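# Sweep lentils into scrap well, set sponge down

## Task

Move every lentil from the counter into the scrap well while every other item stays on the counter. After that, the yellow sponge must rest entirely on open counter, clear of the well and not propped against anything. It fails if the gripper still bears most of the sponge's weight at the end, and any result that holds only because the robot is pinning it does not count.

## Robot and tools

Robot: a single arm with six revolute joints and a two-finger gripper. Joint order is fixed and unusual: waist, forearm roll, elbow, wrist pitch, wrist roll, shoulder. Every row you send and every per-joint list in a result uses this order.

Frame: the scene frame has its origin on the table surface under the arm base, +z up, +y to the left when facing +x. The base may be tilted relative to the table. end_effector_position is in metres, orientation is end_effector_quat_wxyz, and velocities are in m/s and rad/s. The printed hand position can be off, more so at long reach. The gripper fingers point along its +z axis and close along its y axis; the reported point sits between the pads when closed. Closed fingertips reach about 33 mm past it, fully open about 9 mm. Closing pushes the tips roughly 24 mm further out, so keep that clearance above the counter.

The row (the basic command): 9 numbers, each in [-1, 1]. The first six are joint displacements in the order above. Next come gripper position, force_limit and speed. Joint numbers are scaled, not radians: 1.0 equals 1.398 rad for waist and shoulder, 2.097 rad for elbow, and 2.622 rad for forearm roll, wrist pitch and wrist roll. They are offsets, not poses. A row may also carry 6 extra numbers from 0 to 1 as per-joint stiffness scales (joint order as above), making 15 numbers; each scale stays in effect until replaced. Lower stiffness softens contact; zero displacements can relieve pressing.

Gripper numbers are absolute. Position +1 is fully open (140 mm), the pads touch near -0.8, and -1 closes until blocked. force_limit runs from about 14 N at -1 through 60 N at 0 to 107 N at +1. speed ranges from about 30 mm/s at -1 to 250 mm/s at +1. To grasp, send position -1 and confirm object_status 2. Status codes: 0 moving, 1 blocked while opening, 2 blocked while closing (holding), 3 reached target or pads touching. To squeeze harder while at status 2, raise force_limit and nudge position, e.g. -1 to -0.98. position_measured is in counts: 3 open, 230 closed, not linear.

execute_actions(actions): a list of up to 15 actions; each action is a list of 1 to 15 rows. Each row lasts one control step (1/30 s); if fewer than 15 rows are given, the last repeats until 15 steps pass. Displacements are measured from the joint angles at the beginning of that action (for the first action, the last reported angles), not from the previous row. An empty list just returns the current state and images. Joint ranges in radians: waist, shoulder, forearm roll, wrist pitch, wrist roll -6.283 to 6.283; elbow -2.792 to 2.792. Asking a joint to go more than 0.010 rad beyond its range gets the action refused; a malformed action, or a bad first action, rejects the whole call with no motion. Real limits may differ by 0.010 rad; a joint pushed past its actual stop halts there and the result may say "joint sent to its limit".

move(target, speed, blocking): target is one row as above, with displacements taken from the Joint positions of the most recent result that printed them. All joints progress proportionally, so the hand traces a curve. speed is the peak speed in rad/s of the joint with the longest travel, 0.01 to 2, default 0.5; paths last 0.5 to 10 s and are cut off at 10 s. Gripper values apply at once. Moves do not avoid obstacles; a fast move or a target beyond a contact presses hard. blocking=false returns after 0.5 s while motion continues; then use wait or stop before sending new motion. Its result adds a "move:" line: the ending (done, off_target, moving, held, fault), limits=held or limits=none, and the joint farthest from its target.

wait(seconds): 0 to 10; the arm keeps its last command and a running move continues. stop(): brakes a running move (needs room); fingers continue. zoom_image(camera, region): region [x0, y0, x1, y1] in pixels, up to 504 by 504, on cam_head_left (896x504), cam_head_right (896x504) or cam_wrist (616x616, fisheye). finished_scene(scene): pass the current scene number to end it; irreversible, and the result reports success. Replying without any tool call ends everything.

Motion limits: each joint's target is kept within a lead of its measured angle (with stiffness control: 0.254 rad waist/shoulder, 0.382 elbow, 0.477 for the three wrist-side joints), and targets are scaled back if they would place the hand over 70 mm from where it is, so big changes take several actions. An unfinished motion may not complete by itself; command the remainder.

Results also show Joint positions, velocities, targets (which may drift without new commands), joint torques (offset, scaled, noisy), step readings where HELD marks restrained steps, and "joint command not followed" when a clearance check intervened (mounts count as arm).

Avoid: contact torque reaching a load limit (waist 299, shoulder 299, elbow 140, forearm roll, wrist pitch, wrist roll 39.6 N m, held weight included) or any external force of 144 N; either causes a 10 s stop and skips the rest of the call. MOTOR HOT warns of overheating from holding loads; reaching the limit brakes the arm. Occasional tugs on held parts or pushes on loose items can occur. Do not drop, slam or knock anything off the table, and release the sponge so it sits on the counter unsupported. The sim keeps running while you compose replies, holding the last command.

Each tool is called as a command line: name --argument value for each argument, lists and objects as JSON in quotes; but a table of rows of numbers goes row by row, as --pt "numbers of a row", without its own name.

## Session

execute_actions --actions '[]'

Scene clock: 0.00 s.
end_effector_position=(+0.0238, -0.3578, +0.2468) position_measured=3 object_status=3 end_effector_quat_wxyz=(+0.299, +0.449, +0.823, -0.178) end_effector_velocity=(-0.000, -0.000, +0.000) end_effector_angular_velocity=(-0.001, +0.000, -0.001)
Joint names: [waist, forearm roll, elbow, wrist pitch, wrist roll, shoulder]
Joint positions: [-2.219  0.76   2.509  1.014  3.166 -0.568]
Joint velocities: [ 0.     0.001  0.    -0.001 -0.    -0.   ]
Joint torques (N m, as the joint torque sensors report them, + toward a larger angle): no reading
Joint targets: [-2.219 0.760 2.509 1.014 3.166 -0.568]
Joint stiffness scale: [1. 1. 1. 1. 1. 1.]

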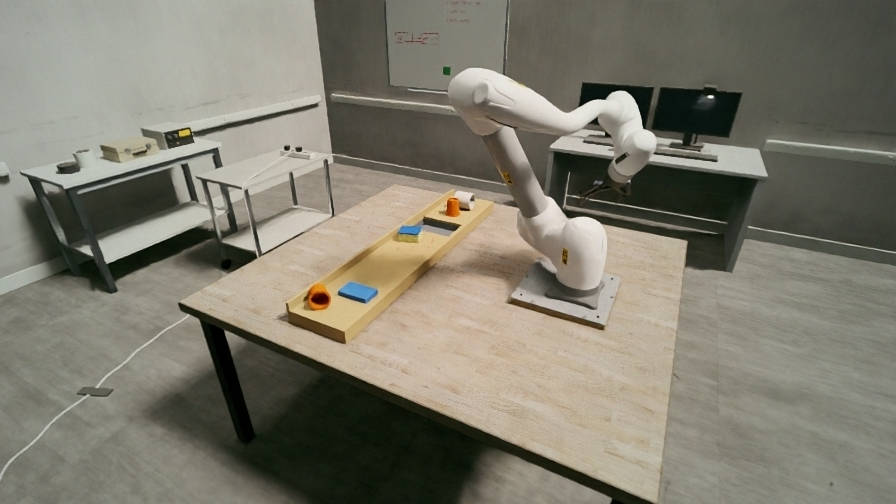

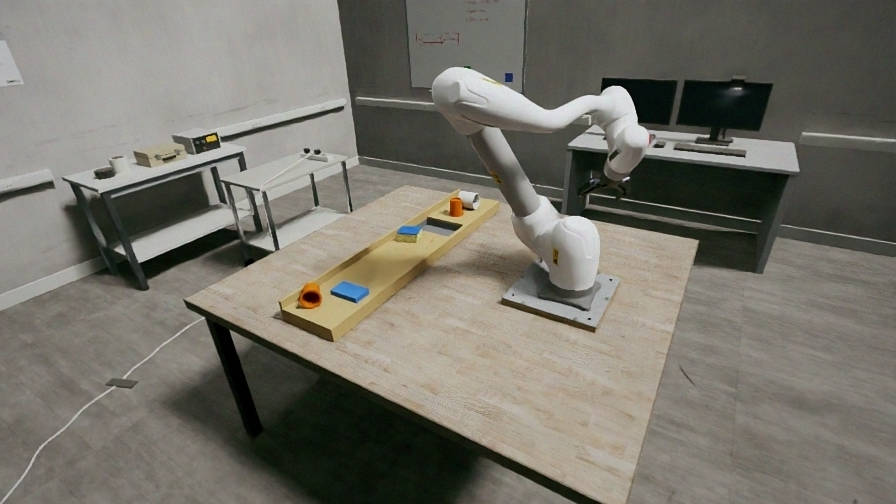

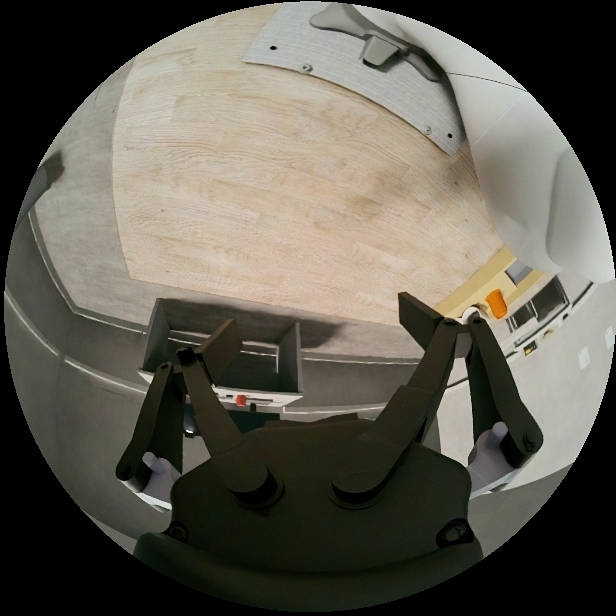

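zoom_image --camera "cam_head_left" --region '[350, 180, 510, 280]'

zoom_image --camera "cam_head_left" --region '[360, 0, 520, 100]'

Region (350, 180, 510, 280) of cam_head_left's 896x504 image, scaled by 3.150, with more detail than that image has; it fills the top 315 rows of this view, and the rest is white.

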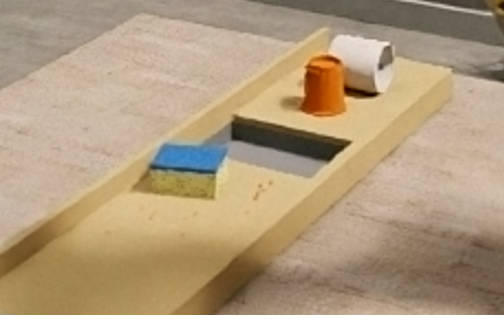

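Region (360, 0, 520, 100) of cam_head_left's 896x504 image, scaled by 3.150, with more detail than that image has; it fills the top 315 rows of this view, and the rest is white.

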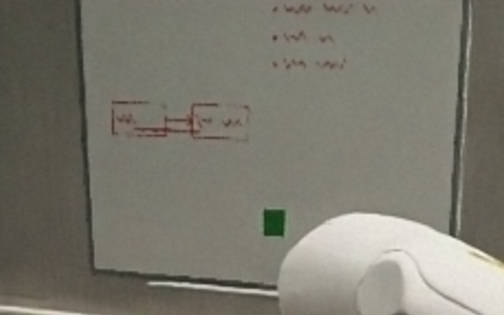

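move --target '[1.0,-0.29,-0.363,0.18,-0.124,0.3405,1,0,0]' --speed 1.0

execute_actions --actions '[[[0.372,0,0,0,0,0,1,0,0]],[[0.1,0,0,0,0,0,1,0,0]]]'

Scene clock: 15.33 s.
end_effector_position=(+0.3710, -0.3285, +0.4221) position_measured=3 object_status=3 end_effector_quat_wxyz=(+0.009, -0.512, +0.859, -0.006) end_effector_velocity=(-0.001, +0.001, -0.000) end_effector_angular_velocity=(+0.000, +0.002, +0.001)
Joint names: [waist, forearm roll, elbow, wrist pitch, wrist roll, shoulder]
Joint positions: [-0.826  0.007  1.752  1.481  2.843 -0.095]
Joint velocities: [ 0.    -0.001  0.001  0.001 -0.001 -0.001]
Joint torques (N m, as the joint torque sensors report them, + toward a larger angle): [ -2.6    4.68 -44.4    0.48  -0.1  -33.32]
Joint targets: [-0.821 0.000 1.748 1.486 2.840 -0.092]
Joint stiffness scale: [1. 1. 1. 1. 1. 1.]
move: done; limits=none; farthest joint: the forearm roll, 0.007 radians from its target (0.761 radians at the start)

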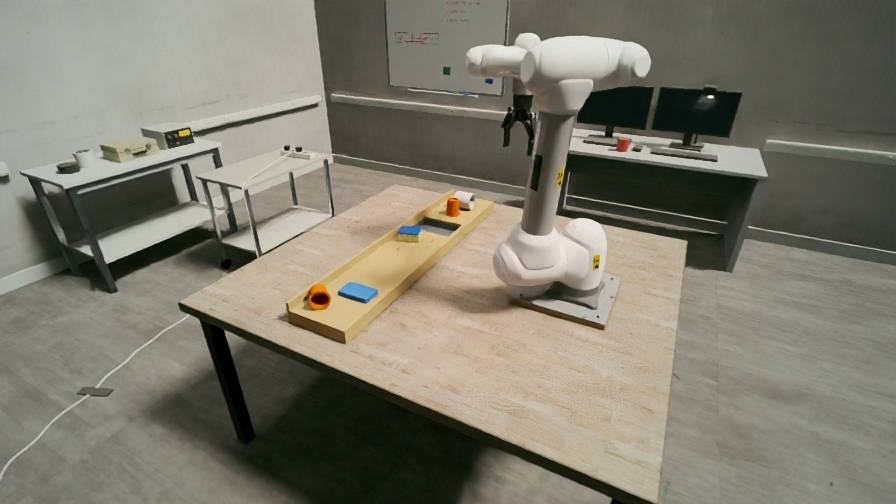

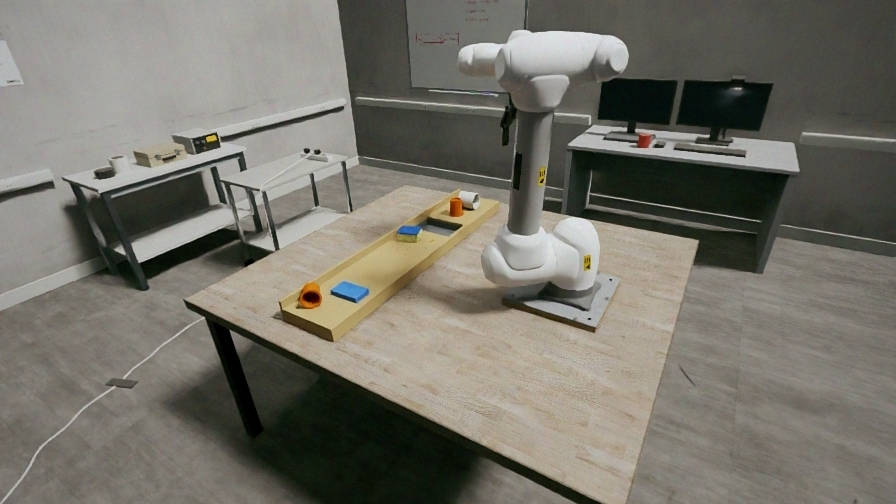

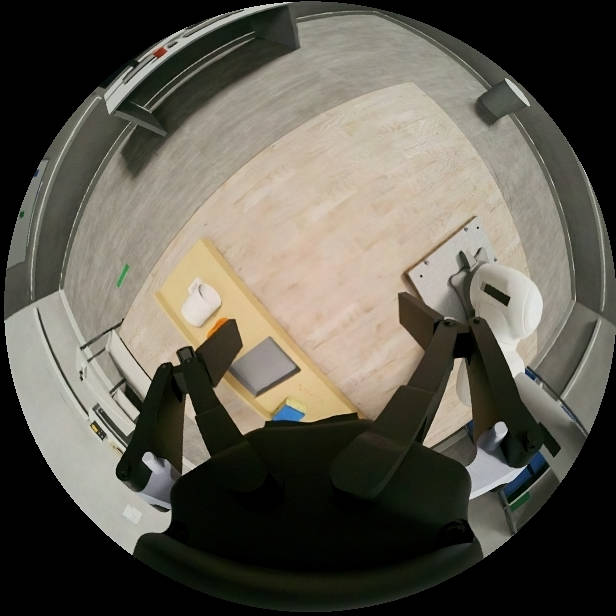

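Scene clock: 16.33 s.
end_effector_position=(+0.4940, -0.0386, +0.4217) position_measured=3 object_status=3 end_effector_quat_wxyz=(-0.006, +0.756, -0.654, +0.005) end_effector_velocity=(-0.000, +0.000, -0.001) end_effector_angular_velocity=(+0.001, +0.001, -0.001)
Joint names: [waist, forearm roll, elbow, wrist pitch, wrist roll, shoulder]
Joint positions: [-0.186  0.007  1.752  1.481  2.843 -0.094]
Joint velocities: [-0.001  0.001  0.001 -0.    -0.     0.001]
Joint torques (N m, as the joint torque sensors report them, + toward a larger angle): [ -2.09   4.4  -44.82   0.3   -0.54 -32.98]
Joint targets: [-0.181 0.007 1.752 1.481 2.843 -0.094]
Joint stiffness scale: [1. 1. 1. 1. 1. 1.]
Step readings (joint positions; steps 1 to 15: 1st action; 16 to 30: 2nd action):
0: [-0.826 0.007 1.752 1.481 2.843 -0.095]
1: [-0.809 0.007 1.752 1.481 2.843 -0.095]
2: [-0.768 0.007 1.752 1.481 2.843 -0.094]
4: [-0.684 0.007 1.752 1.481 2.843 -0.094]
8: [-0.515 0.007 1.752 1.481 2.843 -0.094]
15: [-0.320 0.007 1.752 1.481 2.843 -0.094]
16: [-0.298 0.007 1.752 1.481 2.843 -0.094]
17: [-0.260 0.007 1.752 1.481 2.843 -0.093]
19: [-0.214 0.007 1.752 1.481 2.843 -0.094]
23: [-0.189 0.007 1.752 1.481 2.843 -0.094]
30: Joint positions above

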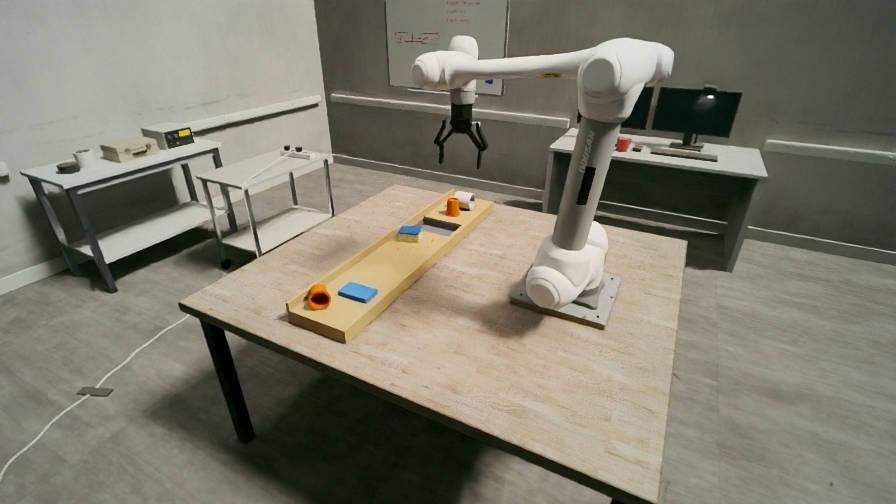

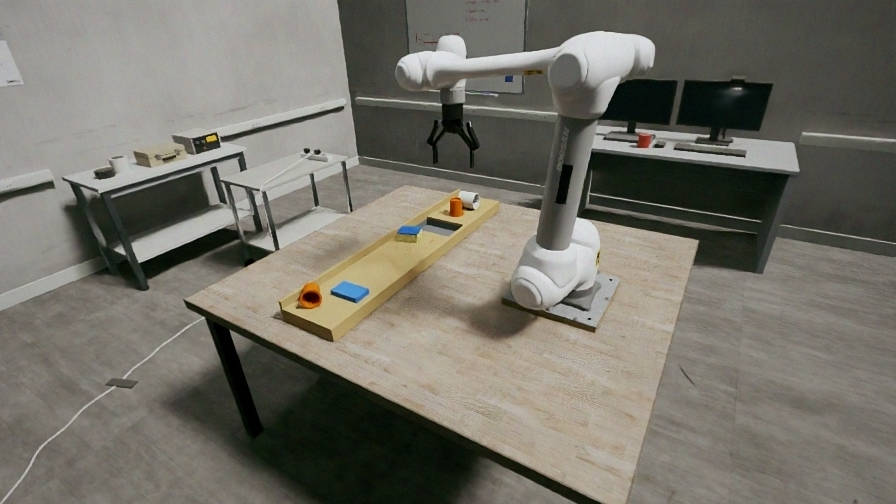

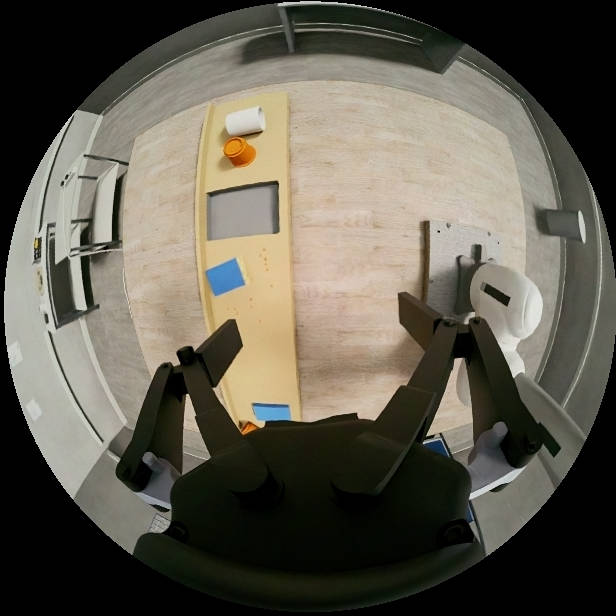

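move --target '[-0.022,-0.003,0.0055,-0.114,0.0435,0.207,1,0,0]' --speed 0.6

zoom_image --camera "cam_wrist" --region '[200, 130, 420, 430]'

Scene clock: 23.47 s.
end_effector_position=(+0.6307, -0.0774, +0.2550) position_measured=3 object_status=3 end_effector_quat_wxyz=(-0.005, +0.709, -0.705, +0.005) end_effector_velocity=(+0.000, +0.000, +0.000) end_effector_angular_velocity=(+0.002, -0.001, -0.001)
Joint names: [waist, forearm roll, elbow, wrist pitch, wrist roll, shoulder]
Joint positions: [-0.211  0.005  1.761  1.187  2.955  0.193]
Joint velocities: [-0.     0.002 -0.001 -0.     0.     0.   ]
Joint torques (N m, as the joint torque sensors report them, + toward a larger angle): [ -1.53   4.39 -41.11   0.37  -0.41 -58.12]
Joint targets: [-0.216 -0.001 1.764 1.183 2.957 0.196]
Joint stiffness scale: [1. 1. 1. 1. 1. 1.]
move: done; limits=none; farthest joint: the forearm roll, 0.006 radians from its target (0.007 radians at the start)

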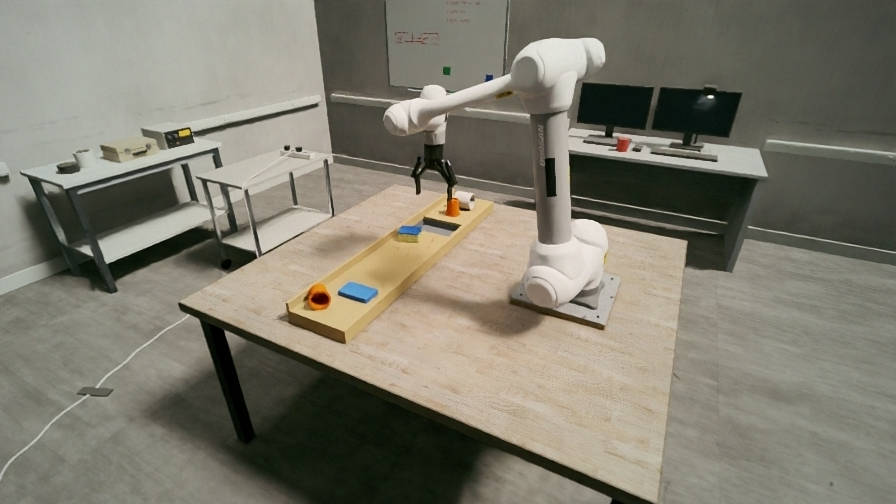

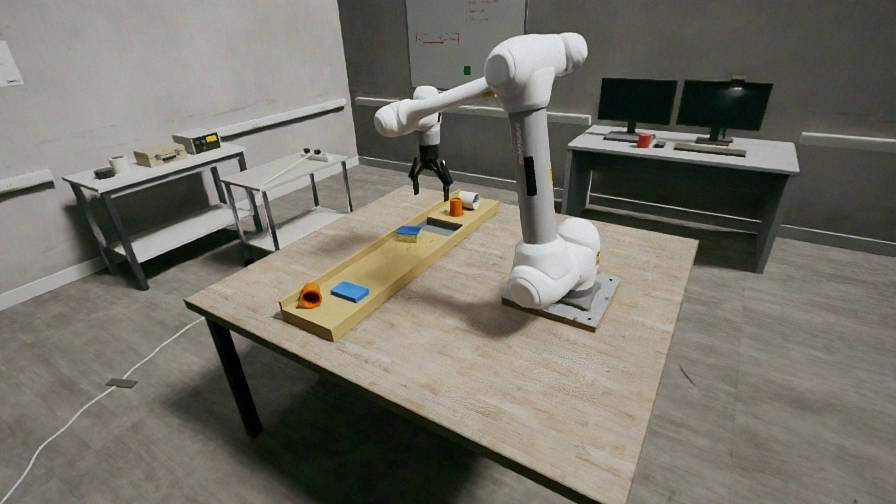

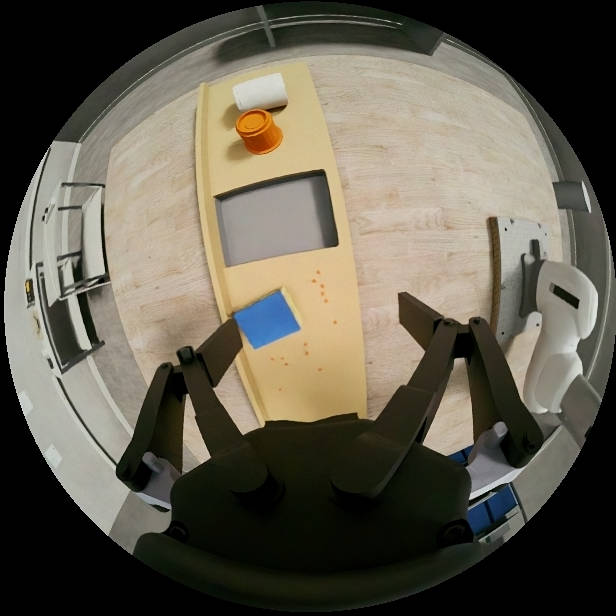

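Region (200, 130, 420, 430) of cam_wrist's 616x616 image, scaled by 1.680, with more detail than that image has; it fills the left 370 columns of this view, and the rest is white.

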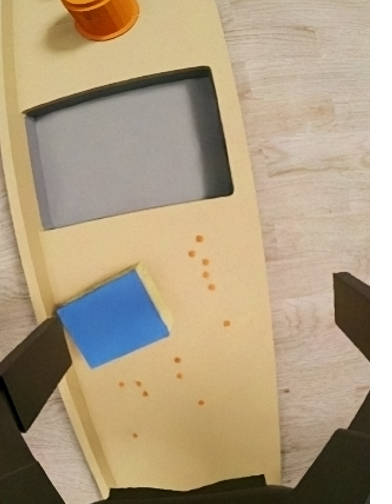

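move --target '[0.061,-0.003,-0.008,-0.053,0.481,0.109,0.6,0,0]' --speed 1.2

Scene clock: 35.17 s.
end_effector_position=(+0.6910, -0.0327, +0.1627) position_measured=53 object_status=3 end_effector_quat_wxyz=(+0.006, -0.198, +0.980, -0.001) end_effector_velocity=(+0.001, -0.001, +0.000) end_effector_angular_velocity=(-0.001, -0.001, -0.001)
Joint names: [waist, forearm roll, elbow, wrist pitch, wrist roll, shoulder]
Joint positions: [-0.131  0.004  1.748  1.053  4.213  0.342]
Joint velocities: [-0.    -0.001 -0.001 -0.     0.001  0.   ]
Joint torques (N m, as the joint torque sensors report them, + toward a larger angle): [ -0.74   3.62 -38.78   0.45  -0.5  -71.8 ]
Joint targets: [-0.126 -0.003 1.744 1.048 4.215 0.345]
Joint stiffness scale: [1. 1. 1. 1. 1. 1.]
move: done; limits=none; farthest joint: the forearm roll, 0.007 radians from its target (0.008 radians at the start)

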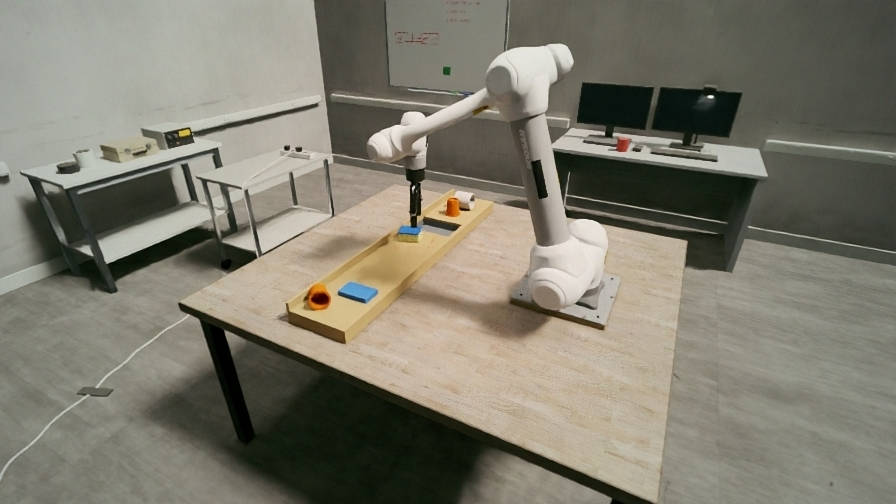

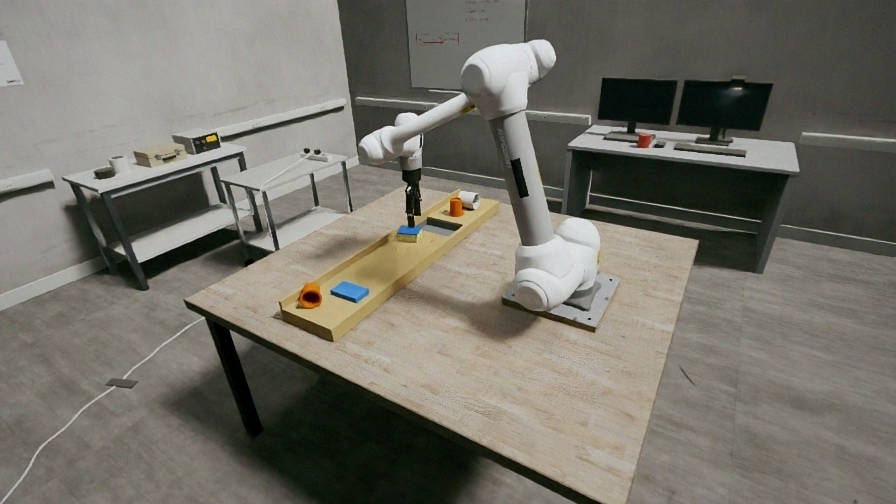

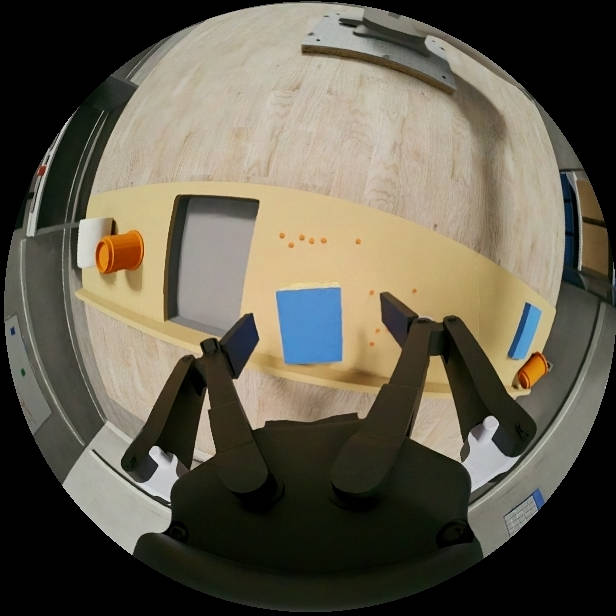

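move --target '[0.012,0,0,-0.028,0.005,0.051,0.45,0,0]' --speed 0.2

Scene clock: 39.53 s.
end_effector_position=(+0.7114, -0.0266, +0.1151) position_measured=72 object_status=3 end_effector_quat_wxyz=(+0.006, -0.198, +0.980, -0.002) end_effector_velocity=(+0.000, -0.000, -0.002) end_effector_angular_velocity=(-0.000, +0.001, -0.000)
Joint names: [waist, forearm roll, elbow, wrist pitch, wrist roll, shoulder]
Joint positions: [-0.12   0.004  1.748  0.984  4.223  0.41 ]
Joint velocities: [ 0.    -0.    -0.    -0.002  0.     0.002]
Joint torques (N m, as the joint torque sensors report them, + toward a larger angle): [ -1.6    3.54 -38.03   0.45  -0.41 -77.22]
Joint targets: [-0.115 0.004 1.748 0.980 4.226 0.413]
Joint stiffness scale: [1. 1. 1. 1. 1. 1.]
move: done; limits=none; farthest joint: the waist, 0.006 radians from its target (0.017 radians at the start)

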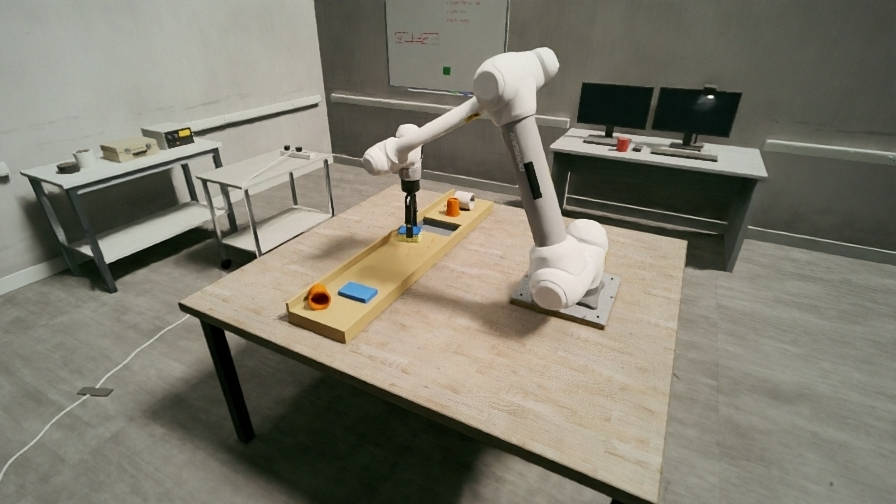

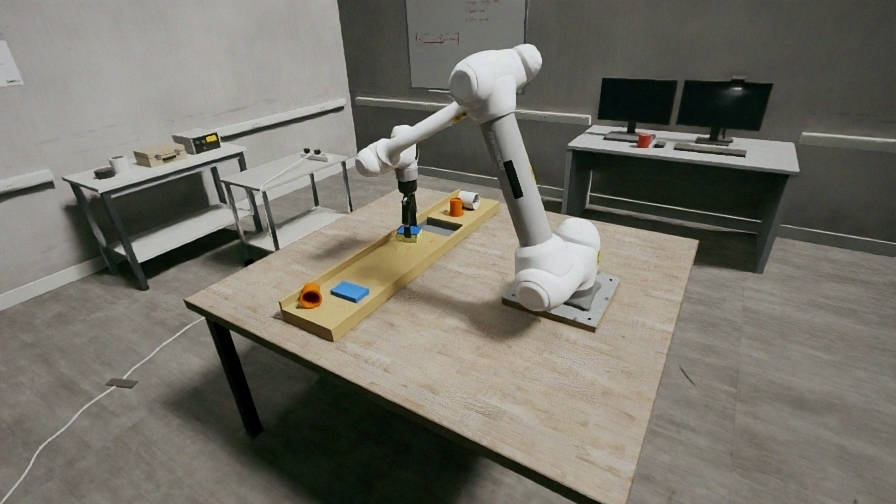

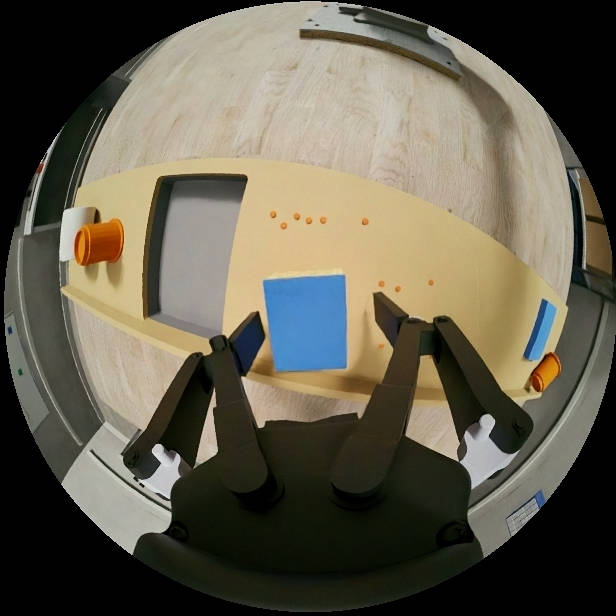

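zoom_image --camera "cam_head_left" --region '[370, 190, 450, 260]'

Region (370, 190, 450, 260) of cam_head_left's 896x504 image, scaled by 6.300, with more detail than that image has; it fills the top 441 rows of this view, and the rest is white.

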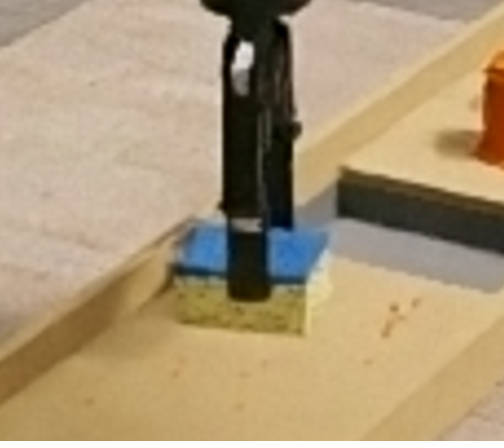

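execute_actions --actions '[[[-0.012,0,0.001,-0.007,-0.004,0.011,0.45,-0.3,0]],[[0,0,0,0,0,0,-1,-0.3,-0.3]],[[0,0,0,0,0,0,-1,-0.3,-0.3]]]'

zoom_image --camera "cam_head_left" --region '[370, 190, 450, 260]'

Scene clock: 47.00 s.
end_effector_position=(+0.7146, -0.0356, +0.1066) position_measured=232 object_status=0 end_effector_quat_wxyz=(+0.007, -0.196, +0.981, -0.002) end_effector_velocity=(-0.000, +0.000, -0.002) end_effector_angular_velocity=(+0.000, +0.002, +0.001)
Joint names: [waist, forearm roll, elbow, wrist pitch, wrist roll, shoulder]
Joint positions: [-0.132  0.004  1.748  0.971  4.215  0.422]
Joint velocities: [ 0.    -0.    -0.    -0.    -0.     0.002]
Joint torques (N m, as the joint torque sensors report them, + toward a larger angle): [ -2.75   3.74 -36.04   0.36  -0.27 -76.63]
Joint targets: [-0.132 0.004 1.748 0.971 4.215 0.422]
Joint stiffness scale: [1. 1. 1. 1. 1. 1.]
Step readings (joint positions; steps 1 to 15: 1st action; 16 to 30: 2nd action; 31 to 45: 3rd action):
0: [-0.120 0.004 1.748 0.984 4.223 0.410]
1: [-0.122 0.004 1.748 0.981 4.222 0.411]
2: [-0.126 0.004 1.748 0.977 4.219 0.415]
4: [-0.130 0.004 1.748 0.973 4.217 0.419]
8: [-0.132 0.004 1.748 0.971 4.216 0.422]
15: [-0.132 0.004 1.748 0.971 4.215 0.422]
16: [-0.132 0.004 1.748 0.971 4.215 0.422]
17: [-0.132 0.004 1.748 0.971 4.215 0.422]
19: [-0.132 0.004 1.748 0.971 4.215 0.422]
23: [-0.132 0.004 1.748 0.971 4.215 0.422]
30: [-0.132 0.004 1.748 0.971 4.215 0.422]
31: [-0.132 0.004 1.748 0.971 4.215 0.422]
32: [-0.132 0.004 1.748 0.971 4.215 0.422]
34: [-0.132 0.004 1.748 0.971 4.215 0.422]
38: [-0.132 0.004 1.748 0.971 4.215 0.422]
45: Joint positions above

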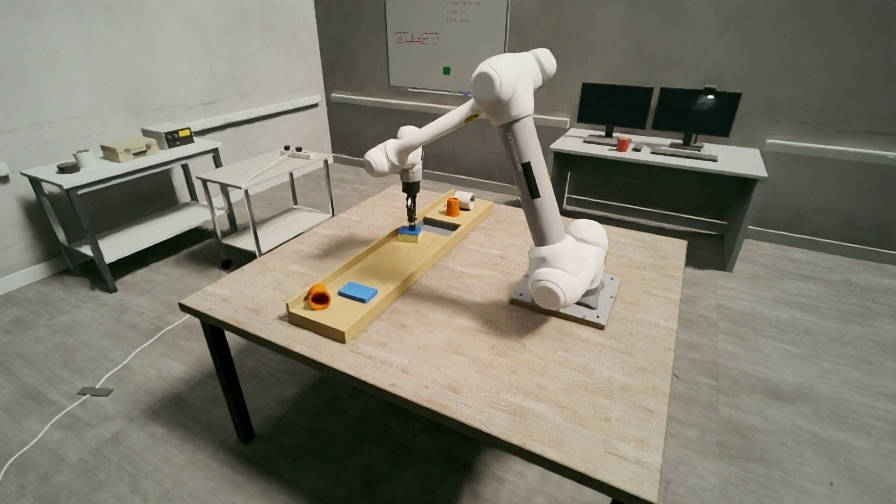

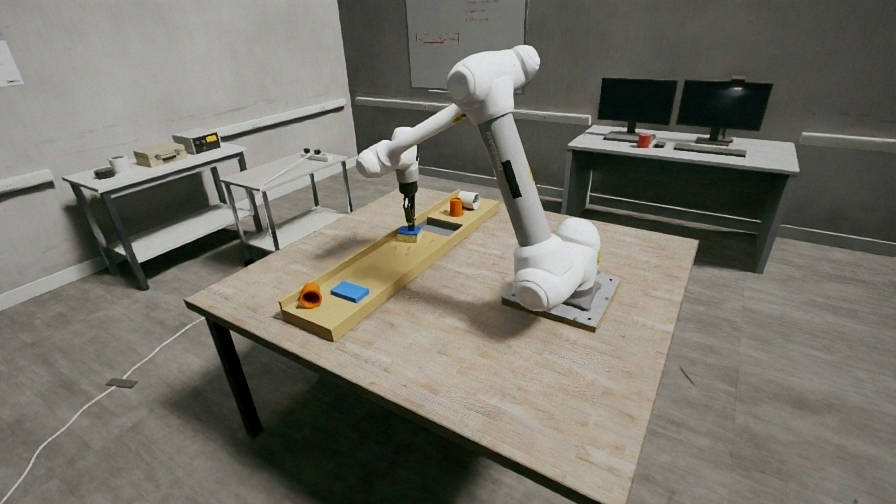

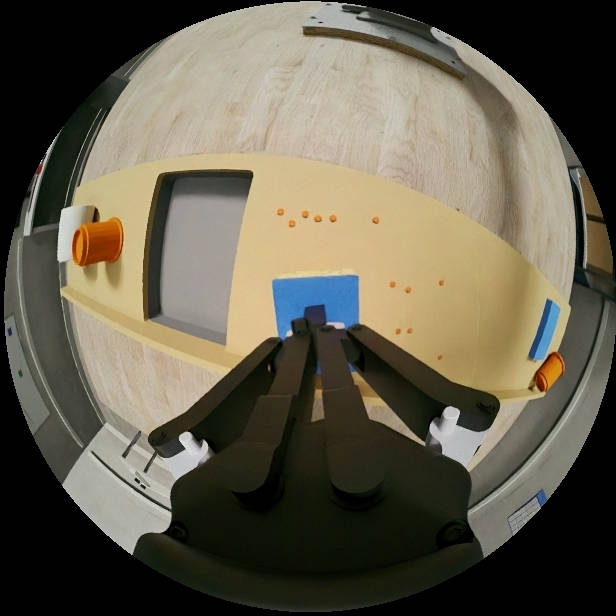

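Region (370, 190, 450, 260) of cam_head_left's 896x504 image, scaled by 6.300, with more detail than that image has; it fills the top 441 rows of this view, and the rest is white.

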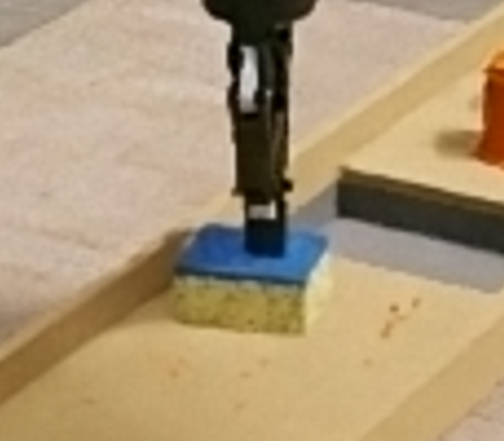

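execute_actions --actions '[[[0,0,0,0,0,0,0.45,-0.3,1]],[[0,0,0,0,0,0,0.45,-0.3,1]],[[0,0,0.005,-0.0165,0,0.0255,0.45,-0.3,0]],[[0,0,0,0,0,0,-1,-0.3,-0.3]],[[0,0,0,0,0,0,-1,-0.3,-0.3]]]'

zoom_image --camera "cam_head_left" --region '[370, 190, 450, 260]'

Scene clock: 53.10 s.
end_effector_position=(+0.7218, -0.0363, +0.0845) position_measured=232 object_status=0 end_effector_quat_wxyz=(+0.009, -0.196, +0.981, -0.002) end_effector_velocity=(-0.001, +0.000, -0.001) end_effector_angular_velocity=(-0.000, +0.002, +0.001)
Joint names: [waist, forearm roll, elbow, wrist pitch, wrist roll, shoulder]
Joint positions: [-0.132  0.004  1.753  0.934  4.215  0.45 ]
Joint velocities: [ 0.    -0.     0.     0.001 -0.     0.001]
Joint torques (N m, as the joint torque sensors report them, + toward a larger angle): [ -4.79   2.37 -27.1   -0.41  -0.17 -64.35]
Joint targets: [-0.132 0.004 1.754 0.933 4.215 0.452]
Joint stiffness scale: [1. 1. 1. 1. 1. 1.]
Step readings (joint positions; steps 1 to 15: 1st action; 16 to 30: 2nd action; 31 to 45: 3rd action; 46 to 60: 4th action; 61 to 75: 5th action):
0: [-0.132 0.004 1.748 0.971 4.215 0.422]
1: [-0.132 0.004 1.748 0.971 4.215 0.422]
2: [-0.132 0.004 1.748 0.971 4.215 0.422]
4: [-0.132 0.004 1.748 0.971 4.215 0.422]
8: [-0.132 0.004 1.748 0.971 4.215 0.422]
15: [-0.132 0.004 1.748 0.971 4.215 0.422]
16: [-0.132 0.004 1.748 0.971 4.215 0.422]
17: [-0.132 0.004 1.748 0.971 4.215 0.422]
19: [-0.132 0.004 1.748 0.971 4.215 0.422]
23: [-0.132 0.004 1.748 0.971 4.215 0.422]
30: [-0.132 0.004 1.748 0.971 4.215 0.422]
31: [-0.132 0.004 1.749 0.962 4.215 0.426]
32: [-0.132 0.004 1.751 0.951 4.215 0.435]
34: [-0.132 0.004 1.754 0.940 4.215 0.448]
38: [-0.132 0.004 1.755 0.933 4.215 0.454]
45: [-0.132 0.004 1.755 0.932 4.215 0.454]
46: [-0.132 0.004 1.755 0.932 4.215 0.454]
47: [-0.132 0.004 1.755 0.932 4.215 0.454]
49: [-0.132 0.004 1.755 0.932 4.215 0.454]
53: [-0.132 0.004 1.755 0.932 4.215 0.454]
60: [-0.132 0.004 1.754 0.933 4.215 0.452]
61: [-0.132 0.004 1.754 0.934 4.215 0.451]
62: [-0.132 0.004 1.753 0.934 4.215 0.451]
64: [-0.132 0.004 1.753 0.934 4.215 0.450]
68: [-0.132 0.004 1.753 0.934 4.215 0.450]
75: Joint positions above

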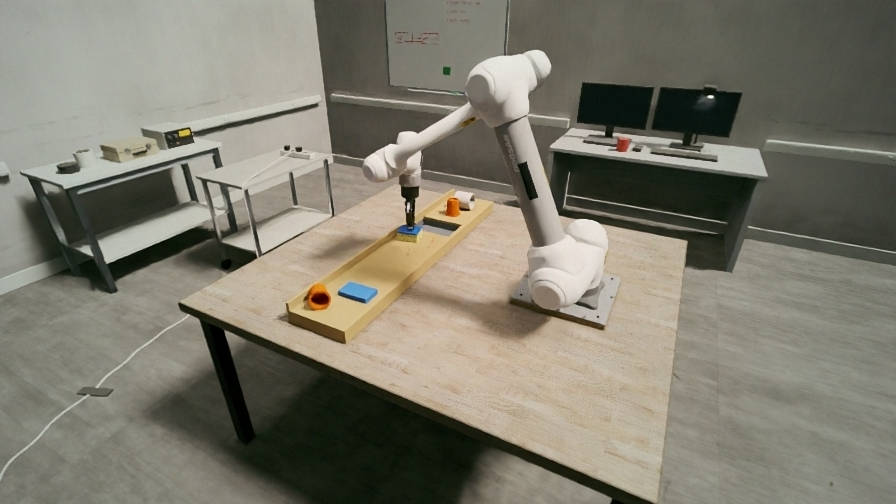

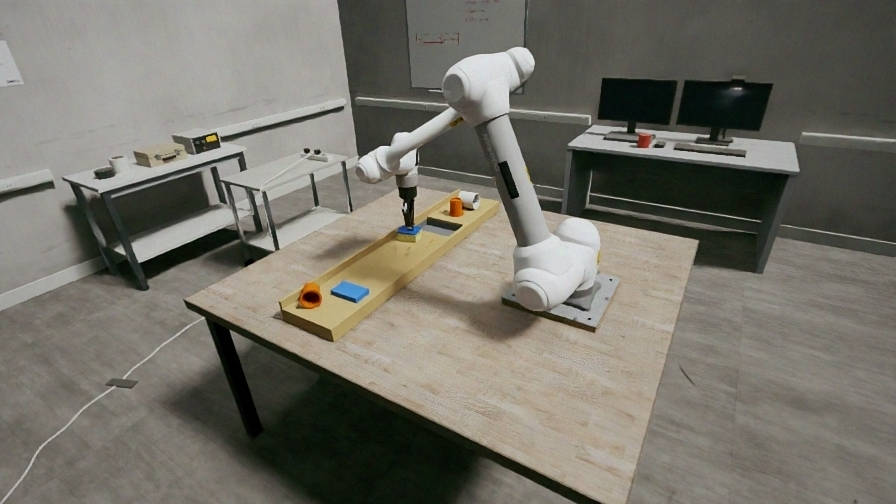

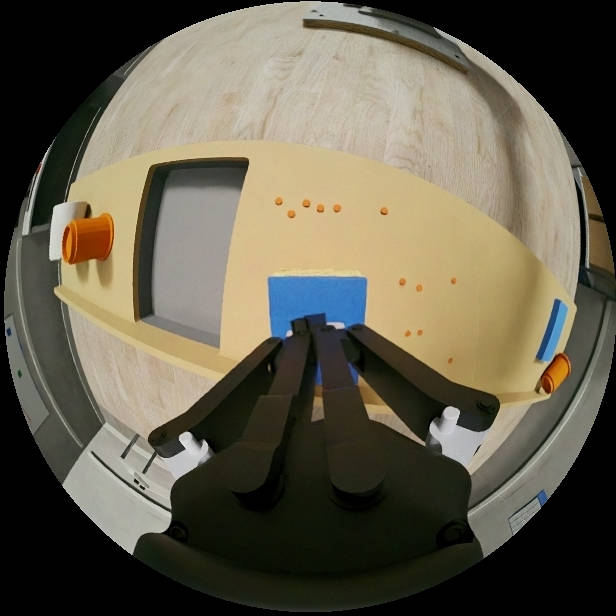

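Region (370, 190, 450, 260) of cam_head_left's 896x504 image, scaled by 6.300, with more detail than that image has; it fills the top 441 rows of this view, and the rest is white.

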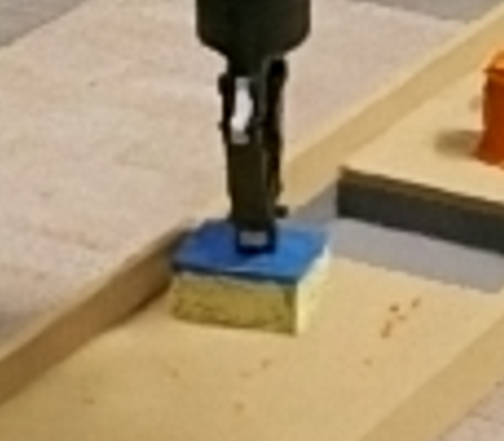

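execute_actions --actions '[[[0,0,0,0.004,0,-0.009,0.45,-1,0.5]],[[0,0,0,0,0,0,0.45,-1,0.5]],[[0,0,0,0,0,0,-1,-1,-0.6]],[[0,0,0,0,0,0,-1,-1,-0.6]],[[0,0,0,0,0,0,-1,-1,-0.6]]]'

zoom_image --camera "cam_head_left" --region '[370, 190, 450, 260]'

Scene clock: 59.17 s.
end_effector_position=(+0.7207, -0.0362, +0.0912) position_measured=186 object_status=2 end_effector_quat_wxyz=(+0.011, -0.196, +0.981, -0.003) end_effector_velocity=(-0.000, +0.001, +0.001) end_effector_angular_velocity=(+0.002, -0.000, -0.001)
Joint names: [waist, forearm roll, elbow, wrist pitch, wrist roll, shoulder]
Joint positions: [-0.132  0.004  1.753  0.939  4.215  0.441]
Joint velocities: [ 0.     0.002 -0.     0.001 -0.    -0.001]
Joint torques (N m, as the joint torque sensors report them, + toward a larger angle): [ -2.32   3.64 -34.23   0.49  -0.51 -74.22]
Joint targets: [-0.132 0.004 1.753 0.939 4.215 0.441]
Joint stiffness scale: [1. 1. 1. 1. 1. 1.]
Step readings (joint positions; steps 1 to 15: 1st action; 16 to 30: 2nd action; 31 to 45: 3rd action; 46 to 60: 4th action; 61 to 75: 5th action):
0: [-0.132 0.004 1.753 0.934 4.215 0.450]
1: [-0.132 0.004 1.753 0.935 4.215 0.448]
2: [-0.132 0.004 1.753 0.936 4.215 0.446]
4: [-0.132 0.004 1.753 0.938 4.215 0.442]
8: [-0.132 0.004 1.753 0.939 4.215 0.441]
15: [-0.132 0.004 1.753 0.939 4.215 0.441]
16: [-0.132 0.004 1.753 0.939 4.215 0.441]
17: [-0.132 0.004 1.753 0.939 4.215 0.441]
19: [-0.132 0.004 1.753 0.939 4.215 0.441]
23: [-0.132 0.004 1.753 0.939 4.215 0.441]
30: [-0.132 0.004 1.753 0.939 4.215 0.441]
31: [-0.132 0.004 1.753 0.939 4.215 0.441]
32: [-0.132 0.004 1.753 0.939 4.215 0.441]
34: [-0.132 0.004 1.753 0.939 4.215 0.441]
38: [-0.132 0.004 1.753 0.939 4.215 0.441]
45: [-0.132 0.004 1.753 0.939 4.215 0.441]
46: [-0.132 0.004 1.753 0.939 4.215 0.441]
47: [-0.132 0.004 1.753 0.939 4.215 0.441]
49: [-0.132 0.004 1.753 0.939 4.215 0.441]
53: [-0.132 0.004 1.753 0.939 4.215 0.441]
60: [-0.132 0.004 1.753 0.939 4.215 0.441]
61: [-0.132 0.004 1.753 0.939 4.215 0.441]
62: [-0.132 0.004 1.753 0.939 4.215 0.441]
64: [-0.132 0.004 1.753 0.939 4.215 0.441]
68: [-0.132 0.004 1.753 0.939 4.215 0.441]
75: Joint positions above

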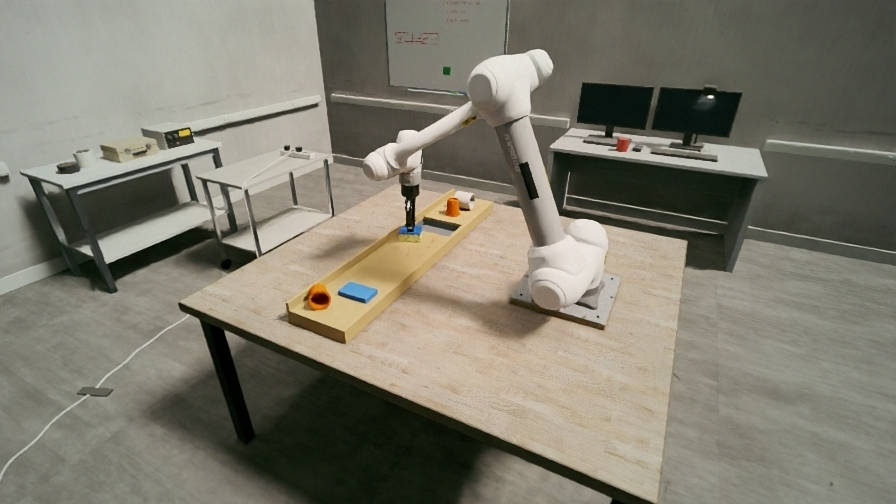

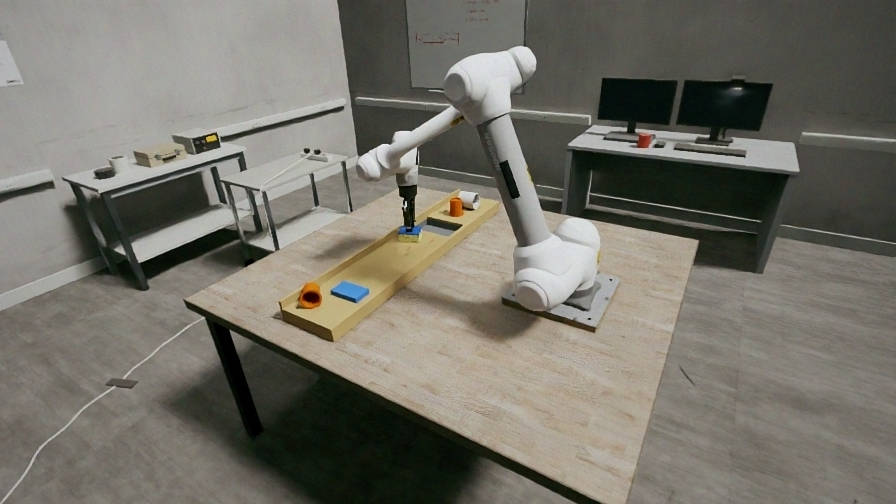

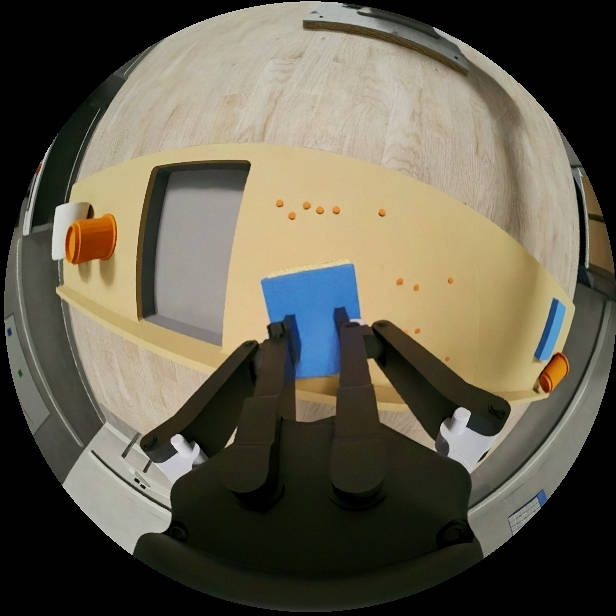

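Region (370, 190, 450, 260) of cam_head_left's 896x504 image, scaled by 6.300, with more detail than that image has; it fills the top 441 rows of this view, and the rest is white.

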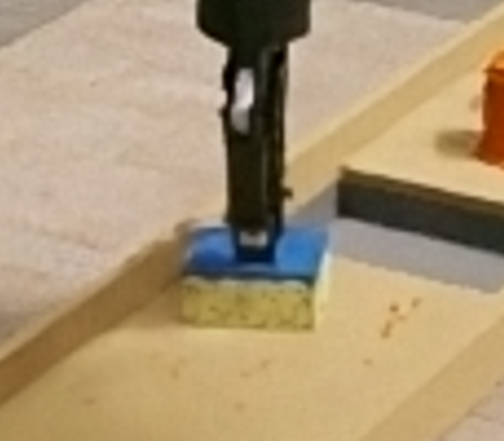

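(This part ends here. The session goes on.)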